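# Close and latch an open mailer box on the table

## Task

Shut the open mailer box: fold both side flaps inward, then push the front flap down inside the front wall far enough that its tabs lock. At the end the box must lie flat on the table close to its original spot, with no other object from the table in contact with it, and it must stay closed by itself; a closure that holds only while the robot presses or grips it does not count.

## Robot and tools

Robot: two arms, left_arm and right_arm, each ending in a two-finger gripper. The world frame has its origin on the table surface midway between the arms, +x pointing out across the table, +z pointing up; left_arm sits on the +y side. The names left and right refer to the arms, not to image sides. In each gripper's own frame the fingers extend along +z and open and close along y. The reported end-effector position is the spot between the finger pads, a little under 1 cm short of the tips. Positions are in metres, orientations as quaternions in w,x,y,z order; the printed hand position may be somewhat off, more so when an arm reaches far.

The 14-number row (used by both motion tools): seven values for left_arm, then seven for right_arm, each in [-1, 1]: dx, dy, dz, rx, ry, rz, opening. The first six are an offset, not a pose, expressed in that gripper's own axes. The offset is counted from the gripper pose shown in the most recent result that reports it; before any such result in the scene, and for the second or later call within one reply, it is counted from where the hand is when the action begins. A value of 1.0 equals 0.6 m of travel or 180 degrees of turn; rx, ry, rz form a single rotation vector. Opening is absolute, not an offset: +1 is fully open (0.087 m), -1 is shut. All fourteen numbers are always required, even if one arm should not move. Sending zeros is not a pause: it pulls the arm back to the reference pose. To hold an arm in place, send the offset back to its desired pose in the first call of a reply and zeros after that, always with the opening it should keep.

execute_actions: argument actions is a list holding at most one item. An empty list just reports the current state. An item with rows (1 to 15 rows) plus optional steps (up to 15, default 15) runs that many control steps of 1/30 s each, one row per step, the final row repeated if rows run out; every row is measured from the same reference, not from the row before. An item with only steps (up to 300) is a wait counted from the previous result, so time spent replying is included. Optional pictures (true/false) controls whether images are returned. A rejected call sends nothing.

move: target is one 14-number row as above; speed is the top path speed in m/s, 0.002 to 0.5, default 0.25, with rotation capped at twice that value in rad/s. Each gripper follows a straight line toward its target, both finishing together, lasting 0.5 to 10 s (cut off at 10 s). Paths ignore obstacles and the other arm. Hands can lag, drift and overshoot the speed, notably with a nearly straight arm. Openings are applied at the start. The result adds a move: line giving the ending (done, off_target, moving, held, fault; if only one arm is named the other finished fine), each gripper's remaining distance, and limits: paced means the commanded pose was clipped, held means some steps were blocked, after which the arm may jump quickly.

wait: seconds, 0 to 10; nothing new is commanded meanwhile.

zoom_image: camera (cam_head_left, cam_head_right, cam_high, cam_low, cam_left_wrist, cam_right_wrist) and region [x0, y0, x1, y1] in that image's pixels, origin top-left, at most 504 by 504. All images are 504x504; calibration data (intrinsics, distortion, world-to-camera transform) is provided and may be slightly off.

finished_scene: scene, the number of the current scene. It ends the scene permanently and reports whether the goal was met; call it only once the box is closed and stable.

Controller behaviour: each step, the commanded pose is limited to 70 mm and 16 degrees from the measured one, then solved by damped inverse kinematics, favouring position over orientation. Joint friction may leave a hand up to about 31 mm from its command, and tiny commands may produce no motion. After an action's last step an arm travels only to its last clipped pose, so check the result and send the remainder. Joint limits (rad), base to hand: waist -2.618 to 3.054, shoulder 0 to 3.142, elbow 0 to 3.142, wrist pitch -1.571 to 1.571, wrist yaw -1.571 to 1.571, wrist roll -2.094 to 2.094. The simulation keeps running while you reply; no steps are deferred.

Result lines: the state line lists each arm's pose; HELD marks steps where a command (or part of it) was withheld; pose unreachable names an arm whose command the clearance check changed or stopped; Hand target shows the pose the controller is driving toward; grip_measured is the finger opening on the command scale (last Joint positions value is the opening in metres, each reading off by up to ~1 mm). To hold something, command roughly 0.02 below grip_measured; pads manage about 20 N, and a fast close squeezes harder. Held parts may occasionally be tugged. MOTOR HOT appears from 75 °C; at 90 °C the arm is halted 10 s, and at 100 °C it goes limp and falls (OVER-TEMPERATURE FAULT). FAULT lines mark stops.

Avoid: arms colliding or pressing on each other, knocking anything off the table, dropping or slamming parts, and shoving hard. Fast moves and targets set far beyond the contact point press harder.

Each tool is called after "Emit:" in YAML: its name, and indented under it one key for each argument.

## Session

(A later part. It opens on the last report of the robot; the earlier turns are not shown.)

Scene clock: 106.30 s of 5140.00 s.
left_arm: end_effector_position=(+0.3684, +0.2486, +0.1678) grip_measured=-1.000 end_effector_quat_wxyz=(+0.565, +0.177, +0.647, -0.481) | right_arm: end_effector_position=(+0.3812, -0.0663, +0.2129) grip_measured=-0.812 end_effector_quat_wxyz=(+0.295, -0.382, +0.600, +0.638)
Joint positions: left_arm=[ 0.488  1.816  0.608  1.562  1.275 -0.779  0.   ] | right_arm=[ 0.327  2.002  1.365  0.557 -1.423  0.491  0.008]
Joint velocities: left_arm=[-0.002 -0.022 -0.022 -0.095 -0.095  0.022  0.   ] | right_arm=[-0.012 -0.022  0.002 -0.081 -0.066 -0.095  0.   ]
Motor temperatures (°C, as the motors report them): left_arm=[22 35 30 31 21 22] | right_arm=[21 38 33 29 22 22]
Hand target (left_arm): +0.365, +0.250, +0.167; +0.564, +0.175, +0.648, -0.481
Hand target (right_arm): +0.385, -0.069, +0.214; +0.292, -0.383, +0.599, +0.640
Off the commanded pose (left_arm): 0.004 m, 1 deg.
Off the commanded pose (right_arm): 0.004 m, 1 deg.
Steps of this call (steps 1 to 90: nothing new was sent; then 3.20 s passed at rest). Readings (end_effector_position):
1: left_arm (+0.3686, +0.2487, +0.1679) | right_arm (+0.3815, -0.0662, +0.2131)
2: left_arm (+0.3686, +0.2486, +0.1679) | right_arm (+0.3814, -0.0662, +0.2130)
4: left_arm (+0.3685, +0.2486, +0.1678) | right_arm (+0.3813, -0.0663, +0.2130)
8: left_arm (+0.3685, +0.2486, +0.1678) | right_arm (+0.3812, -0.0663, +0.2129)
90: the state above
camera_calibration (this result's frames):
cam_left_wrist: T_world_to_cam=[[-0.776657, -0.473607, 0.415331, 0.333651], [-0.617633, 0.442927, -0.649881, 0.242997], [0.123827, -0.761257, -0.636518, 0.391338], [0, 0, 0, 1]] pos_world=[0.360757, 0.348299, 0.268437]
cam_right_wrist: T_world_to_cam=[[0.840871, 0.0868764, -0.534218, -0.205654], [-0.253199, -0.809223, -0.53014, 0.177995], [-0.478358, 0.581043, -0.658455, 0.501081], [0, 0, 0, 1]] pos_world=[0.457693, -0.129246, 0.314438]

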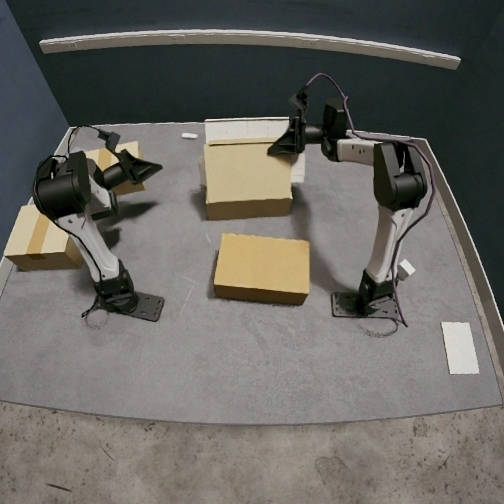

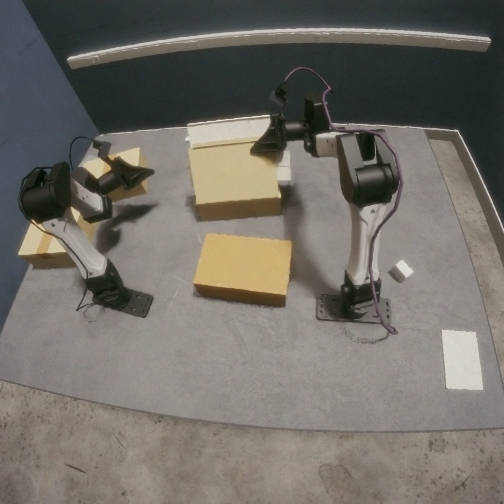

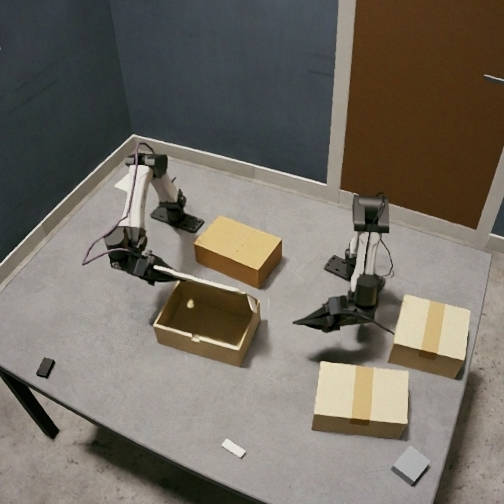

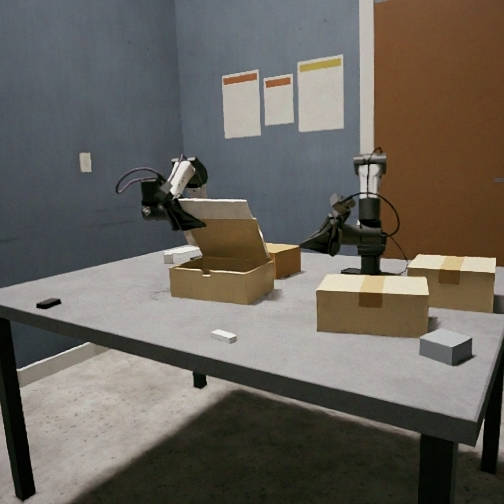

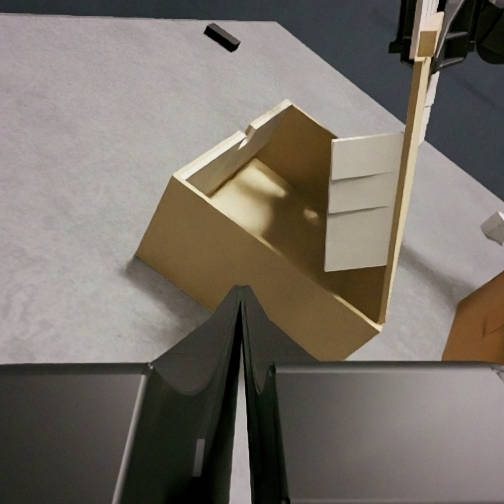

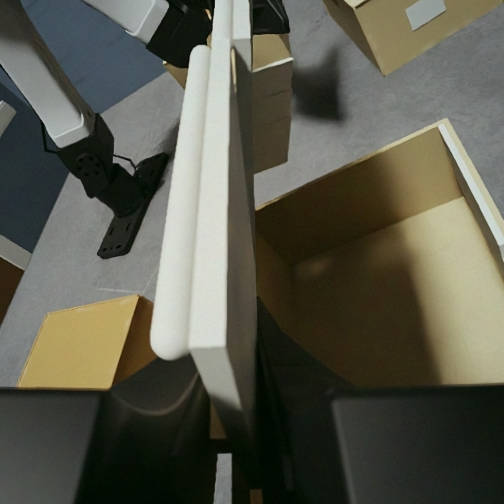

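Emit:
move:
  target: [0.122,-0.08,0.272,0,0,0,-1, 0,0,0,0,0,0,-1]
  speed: 0.08

Scene clock: 111.67 s of 5140.00 s.
left_arm: end_effector_position=(+0.4016, +0.0745, +0.1483) grip_measured=-1.000 end_effector_quat_wxyz=(+0.576, +0.169, +0.638, -0.482) | right_arm: end_effector_position=(+0.3752, -0.0683, +0.2134) grip_measured=-0.810 end_effector_quat_wxyz=(+0.284, -0.392, +0.592, +0.644)
Joint positions: left_arm=[-0.088  1.92   0.692  1.394  0.693 -0.545  0.   ] | right_arm=[ 0.326  2.002  1.365  0.557 -1.46   0.491  0.008]
Joint velocities: left_arm=[ 0.007 -0.002 -0.012  0.125  0.007  0.022  0.   ] | right_arm=[ 0.002  0.007  0.012 -0.022 -0.081 -0.051 -0.   ]
Motor temperatures (°C, as the motors report them): left_arm=[22 35 30 31 21 22] | right_arm=[21 38 33 29 22 22]
Hand target (left_arm): +0.402, +0.067, +0.145; +0.567, +0.172, +0.642, -0.487
Hand target (right_arm): +0.381, -0.067, +0.213; +0.295, -0.383, +0.600, +0.638
Off the commanded pose (left_arm): 0.011 m, 2 deg.
Off the commanded pose (right_arm): 0.006 m, 2 deg.
move: off_target (left_arm)
camera_calibration (this result's frames):
cam_left_wrist: T_world_to_cam=[[-0.775437, -0.477337, 0.413336, 0.28518], [-0.614247, 0.418607, -0.668931, 0.331179], [0.14628, -0.772604, -0.617806, 0.231391], [0, 0, 0, 1]] pos_world=[0.390717, 0.176266, 0.246616]
cam_right_wrist: T_world_to_cam=[[0.836769, 0.118361, -0.53461, -0.196389], [-0.224578, -0.816272, -0.532227, 0.164387], [-0.499382, 0.565413, -0.65645, 0.506082], [0, 0, 0, 1]] pos_world=[0.453978, -0.128716, 0.314717]

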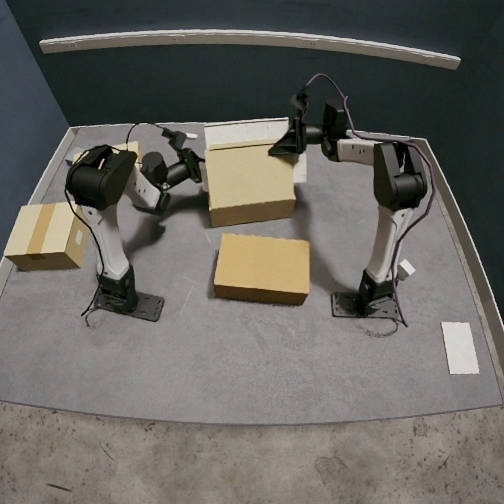

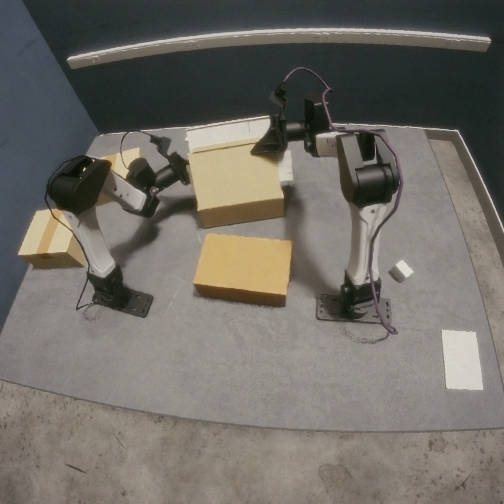

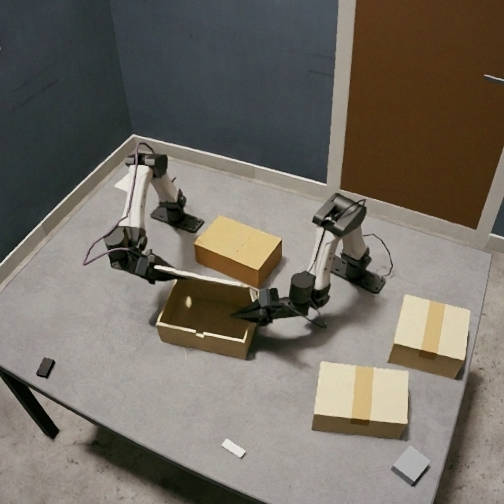

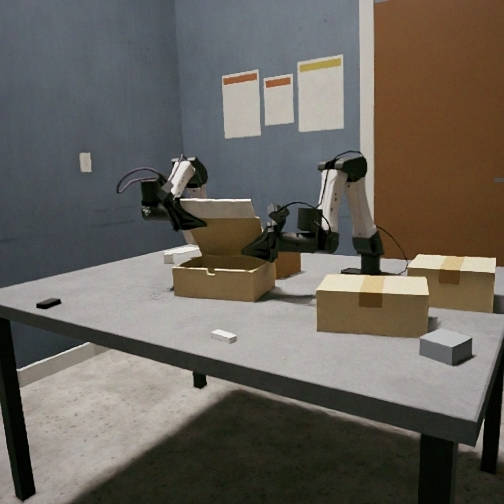

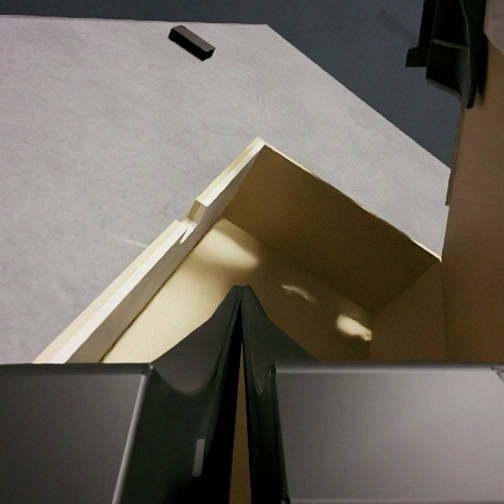

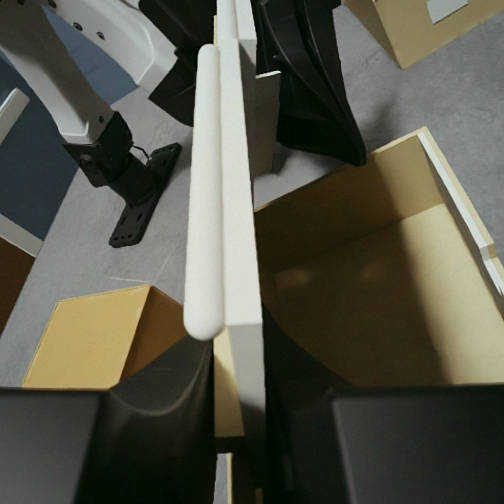

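Emit:
move:
  target: [-0.063,0.103,-0.118,0.17,0.08,-0.02,0.2, 0,0,0,0,0,0,-1]
  speed: 0.1

Scene clock: 118.03 s of 5140.00 s.
left_arm: end_effector_position=(+0.4154, +0.1724, +0.1487) grip_measured=+0.200 end_effector_quat_wxyz=(+0.411, +0.357, +0.610, -0.576) | right_arm: end_effector_position=(+0.3732, -0.0690, +0.2136) grip_measured=-0.809 end_effector_quat_wxyz=(+0.279, -0.394, +0.591, +0.647)
Joint positions: left_arm=[ 0.255  2.199  1.173  1.56   1.568 -0.956  0.052] | right_arm=[ 0.326  2.002  1.365  0.557 -1.471  0.496  0.008]
Joint velocities: left_arm=[-0.007 -0.007 -0.002  0.051 -0.007 -0.051 -0.   ] | right_arm=[ 0.002  0.002  0.007 -0.007 -0.022  0.007  0.   ]
Motor temperatures (°C, as the motors report them): left_arm=[22 35 31 31 21 22] | right_arm=[21 39 33 29 22 22]
Hand target (left_arm): +0.418, +0.176, +0.143; +0.408, +0.357, +0.612, -0.576
Hand target (right_arm): +0.375, -0.068, +0.213; +0.284, -0.392, +0.592, +0.644
Off the commanded pose (left_arm): 0.005 m, 8 deg.
Off the commanded pose (right_arm): 0.002 m, 1 deg.
joint sent to its limit (left arm) — the command would take joint 4 (wrist pitch) past its upper limit, so that joint was sent only as far as its limit.
move: off_target (left_arm)
camera_calibration (this result's frames):
cam_left_wrist: T_world_to_cam=[[-0.912167, -0.0770906, 0.402503, 0.331843], [-0.319229, 0.749548, -0.579889, 0.106079], [-0.256992, -0.657446, -0.708322, 0.466319], [0, 0, 0, 1]] pos_world=[0.4564, 0.25265, 0.25825]
cam_right_wrist: T_world_to_cam=[[0.832864, 0.127575, -0.538574, -0.191563], [-0.218126, -0.818663, -0.531237, 0.160697], [-0.508683, 0.559925, -0.654007, 0.508256], [0, 0, 0, 1]] pos_world=[0.45314, -0.12859, 0.3146]

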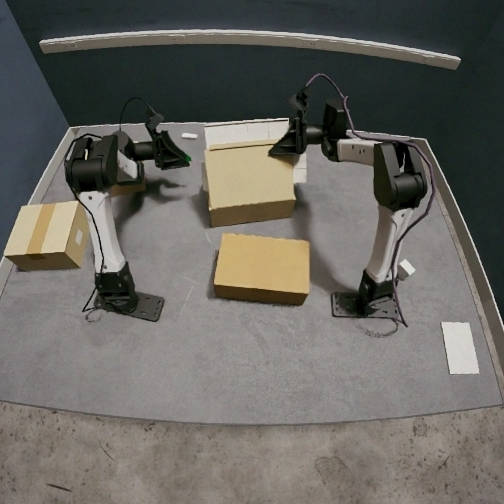

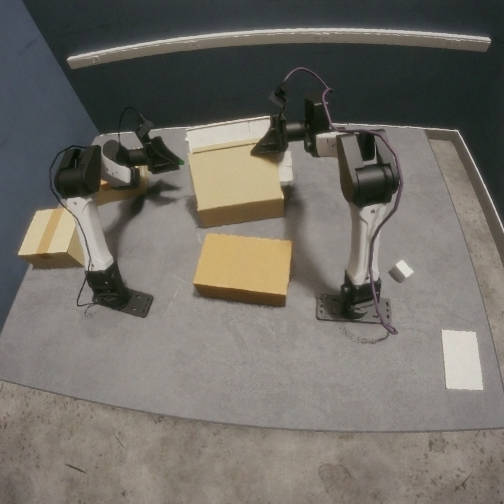

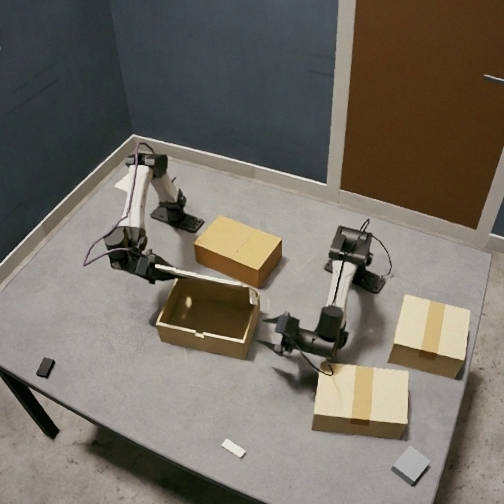

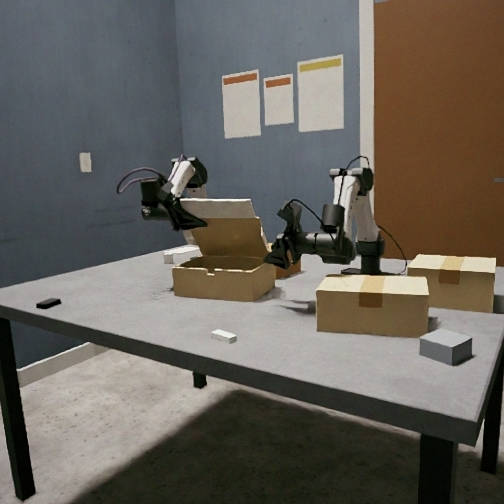

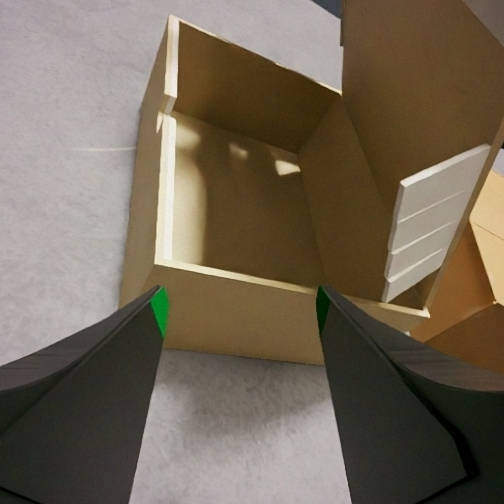

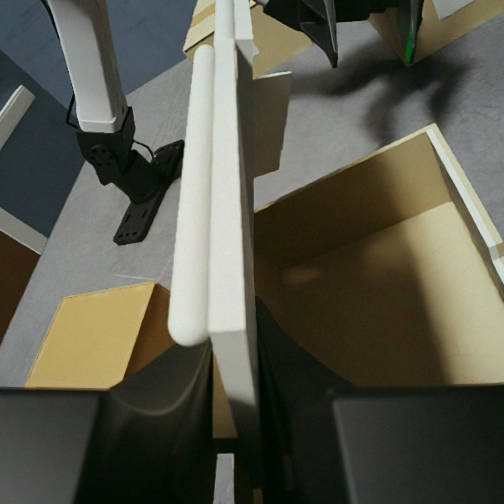

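Emit:
move:
  target: [0,-0.1,0,0,0,0,-1, 0,0,0,0,0,0,-1]
  speed: 0.1

Emit:
move:
  target: [0,0,0.1,0,0,0,-1, 0,0,0,0,0,0,-1]
  speed: 0.06

Scene clock: 121.67 s of 5140.00 s.
left_arm: end_effector_position=(+0.3661, +0.1681, +0.1790) grip_measured=-1.000 end_effector_quat_wxyz=(+0.414, +0.360, +0.608, -0.574) | right_arm: end_effector_position=(+0.3732, -0.0690, +0.2136) grip_measured=-0.809 end_effector_quat_wxyz=(+0.279, -0.394, +0.591, +0.647)
Joint positions: left_arm=[ 0.255  1.978  0.957  1.565  1.567 -0.955  0.   ] | right_arm=[ 0.326  2.002  1.365  0.557 -1.471  0.496  0.008]
Joint velocities: left_arm=[-0.022 -0.017 -0.022  0.007  0.007 -0.022  0.   ] | right_arm=[-0.017  0.012  0.007  0.007  0.022 -0.007 -0.   ]
Motor temperatures (°C, as the motors report them): left_arm=[22 36 31 30 21 22] | right_arm=[21 39 33 29 22 22]
Hand target (left_arm): +0.362, +0.167, +0.175; +0.411, +0.357, +0.610, -0.577
Hand target (right_arm): +0.373, -0.069, +0.214; +0.279, -0.394, +0.591, +0.647
Off the commanded pose (left_arm): 0.008 m, 1 deg.
Off the commanded pose (right_arm): 0.000 m, 0 deg.
joint sent to its limit (left arm) — the command would take joint 4 (wrist pitch) past its upper limit, so that joint was sent only as far as its limit.
move: done
camera_calibration (this result's frames):
cam_left_wrist: T_world_to_cam=[[-0.916658, -0.0779341, 0.392, 0.277986], [-0.313074, 0.749693, -0.583048, 0.109415], [-0.248441, -0.65718, -0.711612, 0.469659], [0, 0, 0, 1]] pos_world=[0.405756, 0.248288, 0.289039]
cam_right_wrist: T_world_to_cam=[[0.832864, 0.127575, -0.538574, -0.191563], [-0.218126, -0.818663, -0.531237, 0.160697], [-0.508683, 0.559925, -0.654007, 0.508256], [0, 0, 0, 1]] pos_world=[0.45314, -0.12859, 0.3146]

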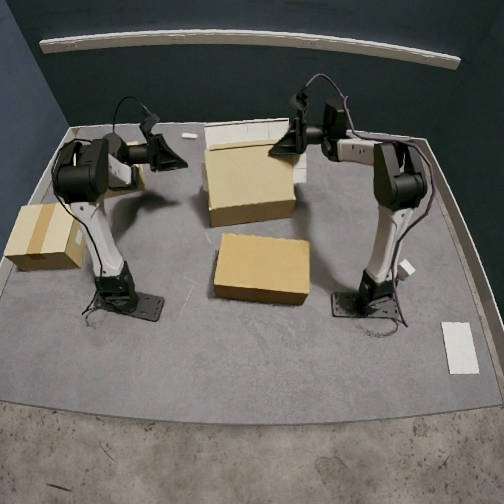

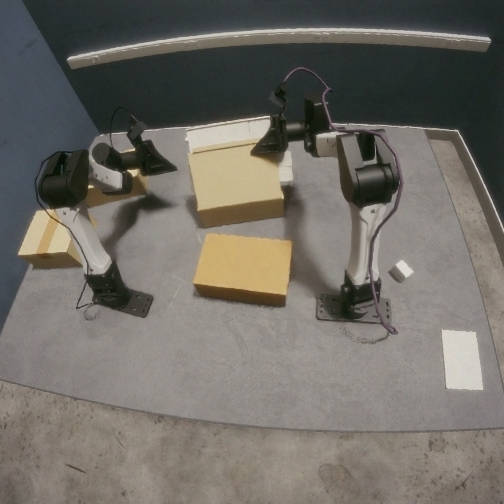

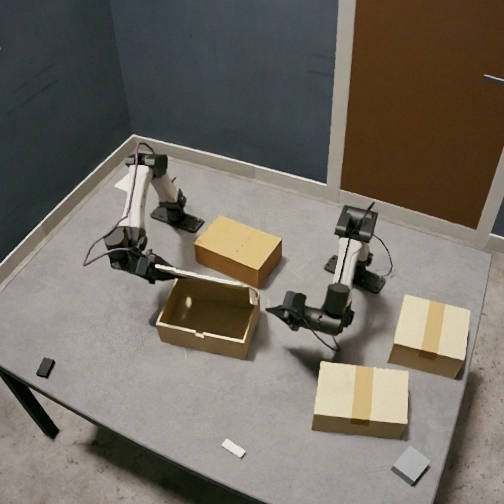

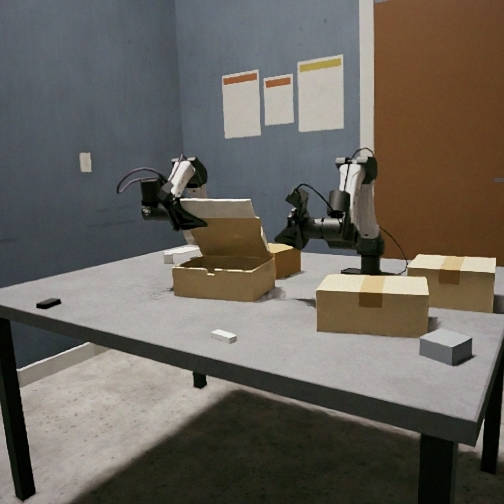

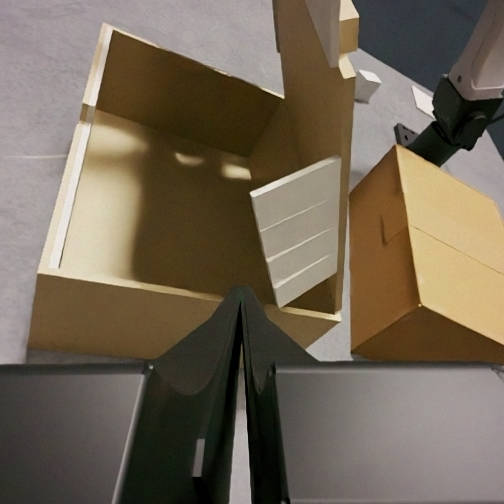

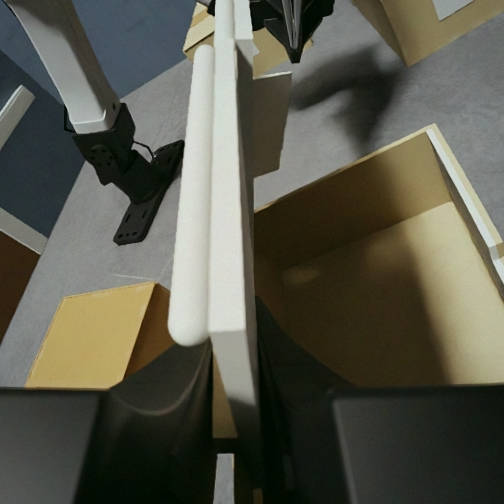

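Scene clock: 123.33 s of 5140.00 s.
left_arm: end_effector_position=(+0.3709, +0.1125, +0.1789) grip_measured=-1.000 end_effector_quat_wxyz=(+0.421, +0.357, +0.601, -0.578) | right_arm: end_effector_position=(+0.3723, -0.0693, +0.2137) grip_measured=-0.809 end_effector_quat_wxyz=(+0.277, -0.396, +0.589, +0.648)
Joint positions: left_arm=[ 0.106  1.892  0.957  1.08   1.414 -0.549  0.   ] | right_arm=[ 0.326  2.002  1.365  0.557 -1.477  0.496  0.008]
Joint velocities: left_arm=[ 0.007 -0.032  0.002 -0.256 -0.022  0.095  0.   ] | right_arm=[-0.002 -0.007 -0.022  0.007 -0.022 -0.007 -0.   ]
Motor temperatures (°C, as the motors report them): left_arm=[22 36 31 30 21 22] | right_arm=[21 39 33 29 22 22]
Hand target (left_arm): +0.372, +0.108, +0.181; +0.417, +0.358, +0.602, -0.579
Hand target (right_arm): +0.373, -0.069, +0.214; +0.279, -0.394, +0.591, +0.647
Off the commanded pose (left_arm): 0.004 m, 1 deg.
Off the commanded pose (right_arm): 0.001 m, 0 deg.
move: done
camera_calibration (this result's frames):
cam_left_wrist: T_world_to_cam=[[-0.91884, -0.073011, 0.387817, 0.279064], [-0.311768, 0.73679, -0.599951, 0.156561], [-0.241937, -0.672168, -0.699755, 0.43139], [0, 0, 0, 1]] pos_world=[0.409595, 0.194989, 0.28757]
cam_right_wrist: T_world_to_cam=[[0.832054, 0.13256, -0.538622, -0.190023], [-0.213521, -0.819661, -0.531569, 0.158576], [-0.511952, 0.557301, -0.653698, 0.508952], [0, 0, 0, 1]] pos_world=[0.452527, -0.128471, 0.314644]

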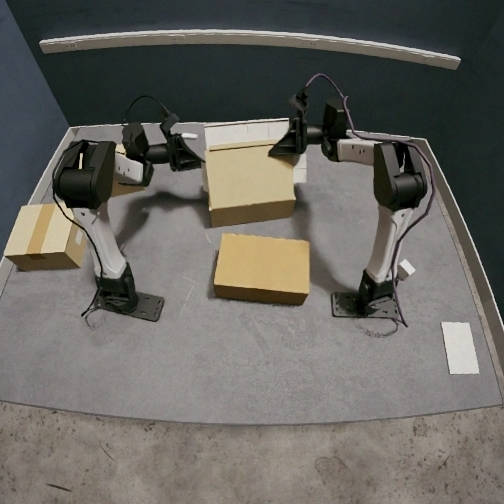

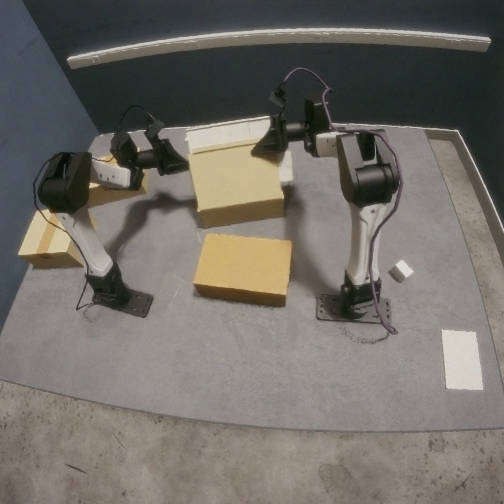

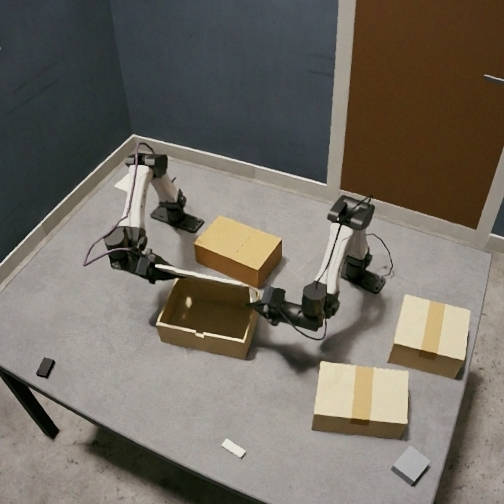

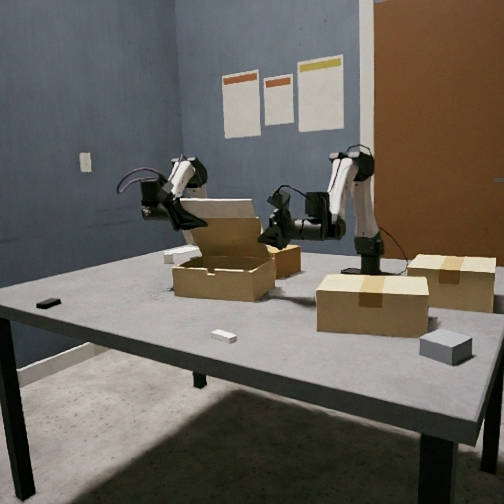

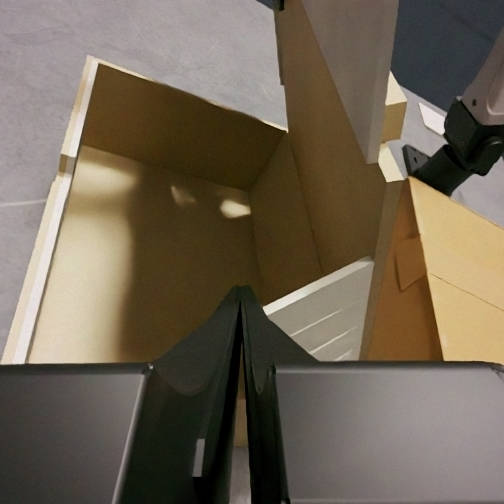

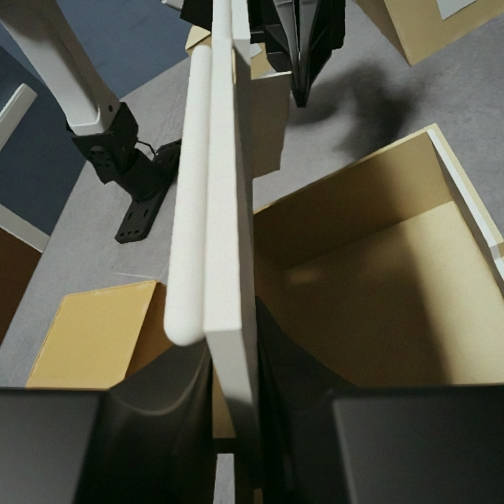

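Missed. Back, shift −Y and +X, push.

Emit:
move:
  target: [0,0,-0.07,0,0,0,-1, 0,0,0,0,0,0,-1]
  speed: 0.1

Emit:
move:
  target: [0.05,-0.045,0,0,0,0,-1, 0,0,0,0,0,0,-1]
  speed: 0.1

Emit:
move:
  target: [0,0,0.13,0,0,0,-1, 0,0,0,0,0,0,-1]
  speed: 0.06

Scene clock: 127.77 s of 5140.00 s.
left_arm: end_effector_position=(+0.3700, +0.1526, +0.1908) grip_measured=-1.000 end_effector_quat_wxyz=(+0.433, +0.370, +0.595, -0.567) | right_arm: end_effector_position=(+0.3723, -0.0693, +0.2137) grip_measured=-0.809 end_effector_quat_wxyz=(+0.277, -0.396, +0.589, +0.648)
Joint positions: left_arm=[ 0.214  1.891  0.957  1.262  1.518 -0.69   0.   ] | right_arm=[ 0.326  2.002  1.365  0.557 -1.477  0.496  0.008]
Joint velocities: left_arm=[-0.007  0.027 -0.002  0.11  -0.022 -0.125  0.   ] | right_arm=[-0.002 -0.007 -0.007  0.037 -0.037 -0.007 -0.001]
Motor temperatures (°C, as the motors report them): left_arm=[22 36 31 30 21 22] | right_arm=[21 39 33 29 22 22]
Hand target (left_arm): +0.366, +0.154, +0.177; +0.419, +0.358, +0.604, -0.575
Hand target (right_arm): +0.372, -0.069, +0.214; +0.277, -0.396, +0.589, +0.648
Off the commanded pose (left_arm): 0.013 m, 3 deg.
Off the commanded pose (right_arm): 0.000 m, 0 deg.
move: off_target (left_arm)
camera_calibration (this result's frames):
cam_left_wrist: T_world_to_cam=[[-0.934627, -0.0797969, 0.346561, 0.291354], [-0.287986, 0.741581, -0.605907, 0.125485], [-0.208653, -0.666101, -0.716082, 0.456409], [0, 0, 0, 1]] pos_world=[0.403676, 0.234207, 0.301887]
cam_right_wrist: T_world_to_cam=[[0.832054, 0.13256, -0.538622, -0.190023], [-0.213521, -0.819661, -0.531569, 0.158576], [-0.511952, 0.557301, -0.653698, 0.508952], [0, 0, 0, 1]] pos_world=[0.452527, -0.128471, 0.314644]

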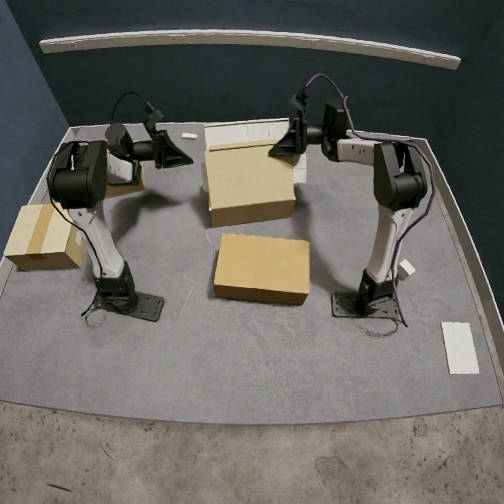

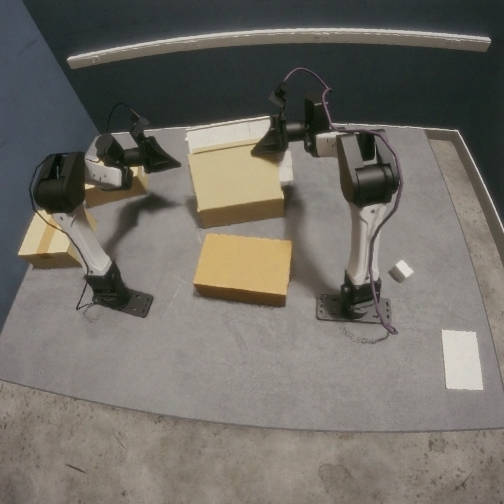

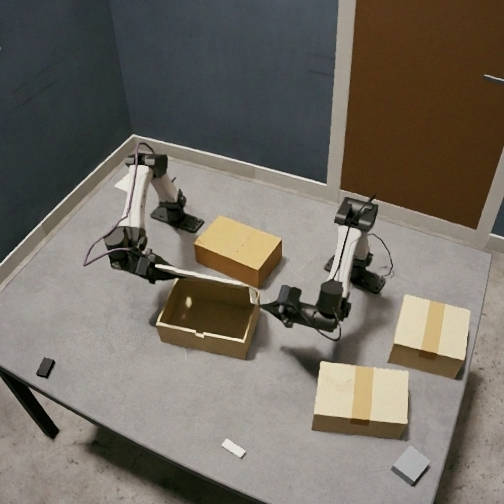

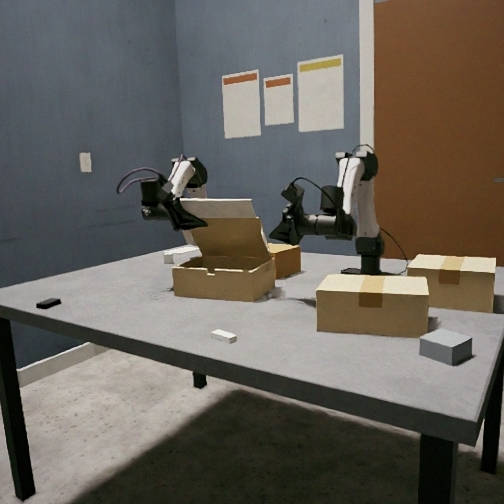

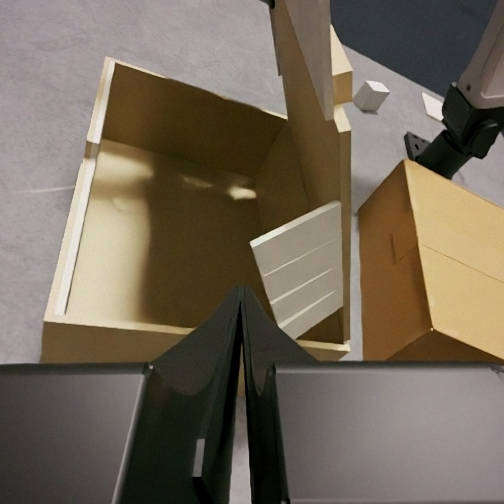

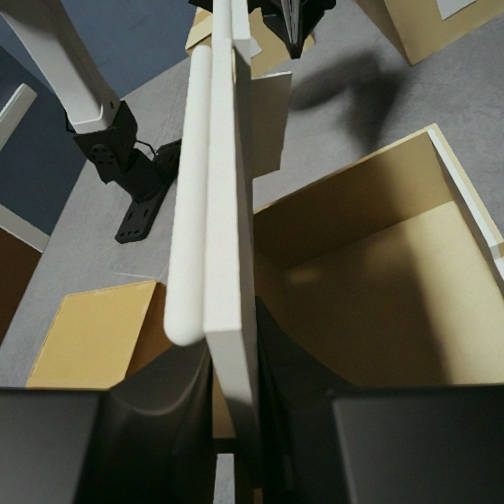

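Scene clock: 128.63 s of 5140.00 s.
left_arm: end_effector_position=(+0.3393, +0.1512, +0.1759) grip_measured=-1.000 end_effector_quat_wxyz=(+0.434, +0.370, +0.596, -0.565) | right_arm: end_effector_position=(+0.3723, -0.0693, +0.2137) grip_measured=-0.809 end_effector_quat_wxyz=(+0.277, -0.396, +0.589, +0.648)
Joint positions: left_arm=[ 0.214  1.822  0.8    1.305  1.515 -0.644  0.   ] | right_arm=[ 0.326  2.002  1.365  0.557 -1.477  0.496  0.008]
Joint velocities: left_arm=[ 0.012  0.002 -0.012  0.007  0.007  0.007  0.   ] | right_arm=[-0.007 -0.012 -0.007  0.007 -0.081 -0.007 -0.001]
Motor temperatures (°C, as the motors report them): left_arm=[22 36 31 30 21 22] | right_arm=[21 39 33 29 22 22]
Hand target (left_arm): +0.334, +0.148, +0.173; +0.433, +0.371, +0.595, -0.566
Hand target (right_arm): +0.372, -0.069, +0.214; +0.277, -0.396, +0.589, +0.648
Off the commanded pose (left_arm): 0.007 m, 0 deg.
Off the commanded pose (right_arm): 0.000 m, 0 deg.
move: done
camera_calibration (this result's frames):
cam_left_wrist: T_world_to_cam=[[-0.93431, -0.0834194, 0.346563, 0.268096], [-0.290514, 0.741576, -0.604704, 0.109246], [-0.206559, -0.665662, -0.717096, 0.437797], [0, 0, 0, 1]] pos_world=[0.372653, 0.232775, 0.287092]
cam_right_wrist: T_world_to_cam=[[0.832054, 0.13256, -0.538622, -0.190023], [-0.213521, -0.819661, -0.531569, 0.158576], [-0.511952, 0.557301, -0.653698, 0.508952], [0, 0, 0, 1]] pos_world=[0.452527, -0.128471, 0.314644]

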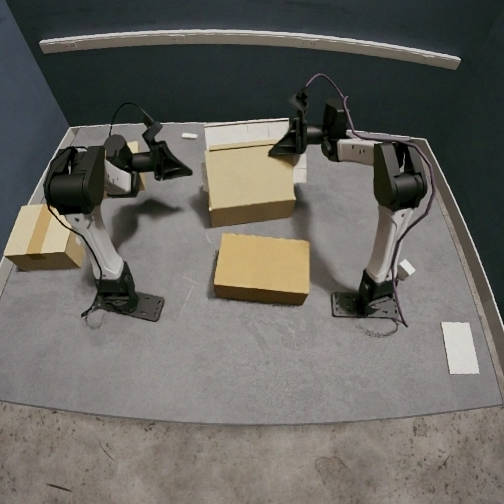

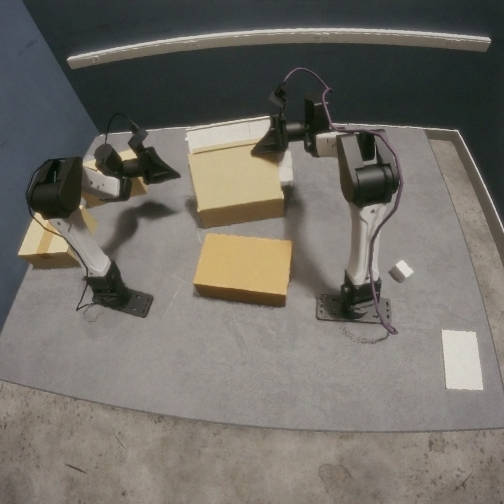

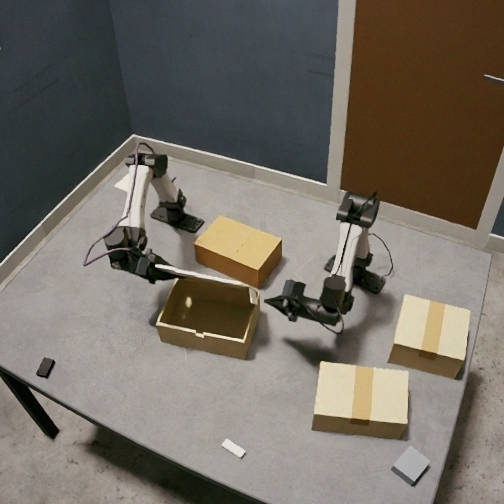

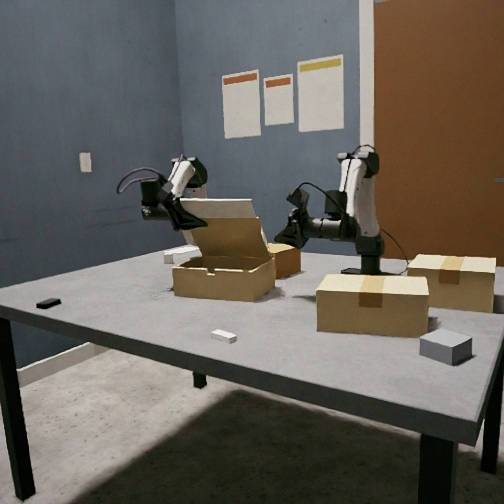

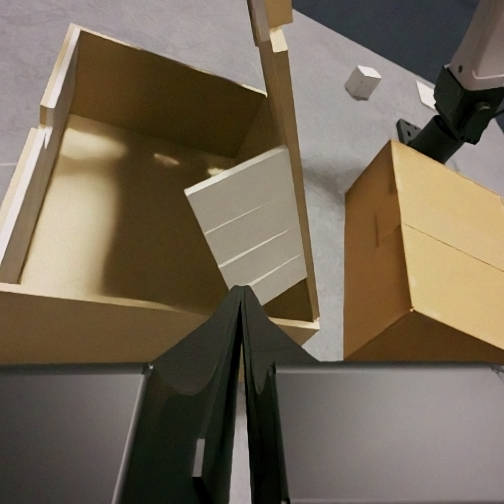

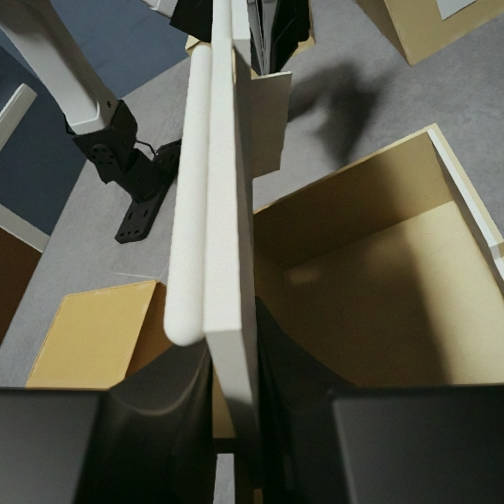

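Scene clock: 130.40 s of 5140.00 s.
left_arm: end_effector_position=(+0.3473, +0.0793, +0.1729) grip_measured=-1.000 end_effector_quat_wxyz=(+0.434, +0.363, +0.597, -0.569) | right_arm: end_effector_position=(+0.3749, -0.0745, +0.2138) grip_measured=-0.809 end_effector_quat_wxyz=(+0.279, -0.394, +0.590, +0.647)
Joint positions: left_arm=[ 0.005  1.822  0.851  1.059  1.301 -0.457  0.   ] | right_arm=[ 0.312  2.002  1.365  0.557 -1.484  0.496  0.008]
Joint velocities: left_arm=[-0.017  0.002  0.017 -0.081 -0.051 -0.022  0.   ] | right_arm=[-0.027  0.002 -0.007 -0.022 -0.081 -0.022 -0.001]
Motor temperatures (°C, as the motors report them): left_arm=[22 37 31 30 21 22] | right_arm=[21 40 33 29 22 22]
Hand target (left_arm): +0.347, +0.073, +0.179; +0.435, +0.368, +0.594, -0.569
Hand target (right_arm): +0.372, -0.069, +0.214; +0.277, -0.396, +0.589, +0.648
Off the commanded pose (left_arm): 0.007 m, 1 deg.
Off the commanded pose (right_arm): 0.006 m, 0 deg.
move: done
camera_calibration (this result's frames):
cam_left_wrist: T_world_to_cam=[[-0.930595, -0.0857906, 0.355855, 0.267946], [-0.300458, 0.734313, -0.608694, 0.167831], [-0.209089, -0.673367, -0.709125, 0.389473], [0, 0, 0, 1]] pos_world=[0.38121, 0.162005, 0.282992]
cam_right_wrist: T_world_to_cam=[[0.832767, 0.127759, -0.53868, -0.192048], [-0.218621, -0.818041, -0.531991, 0.156997], [-0.508629, 0.560791, -0.653307, 0.512213], [0, 0, 0, 1]] pos_world=[0.454781, -0.134278, 0.314701]

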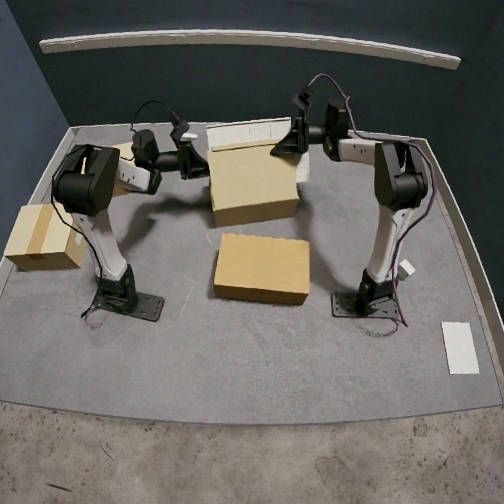

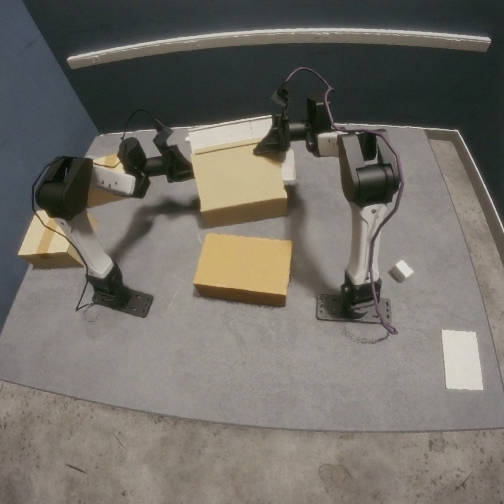

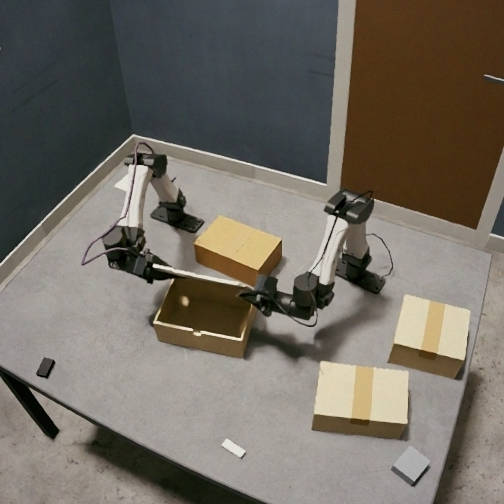

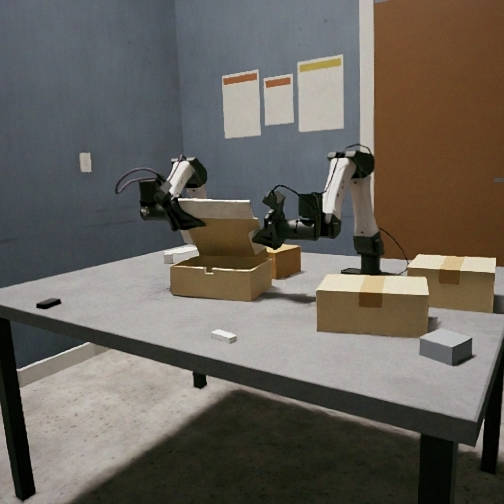

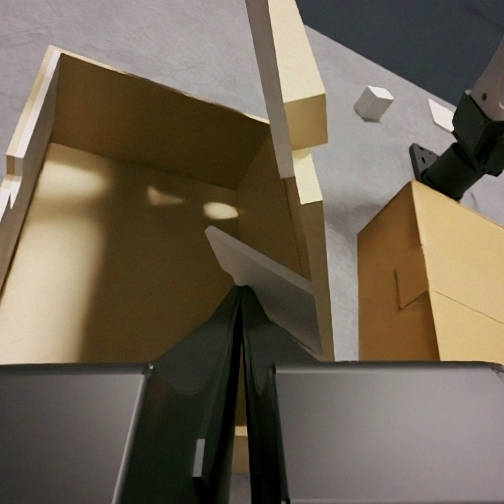

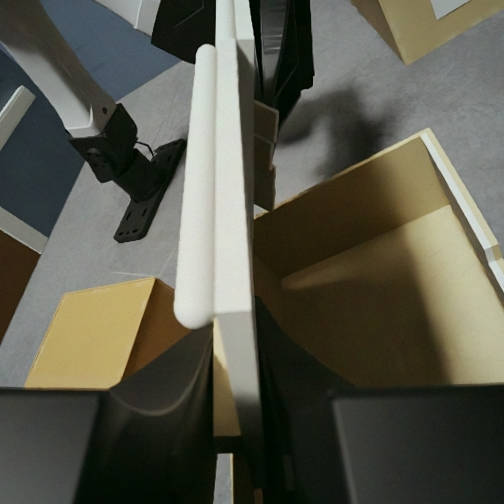

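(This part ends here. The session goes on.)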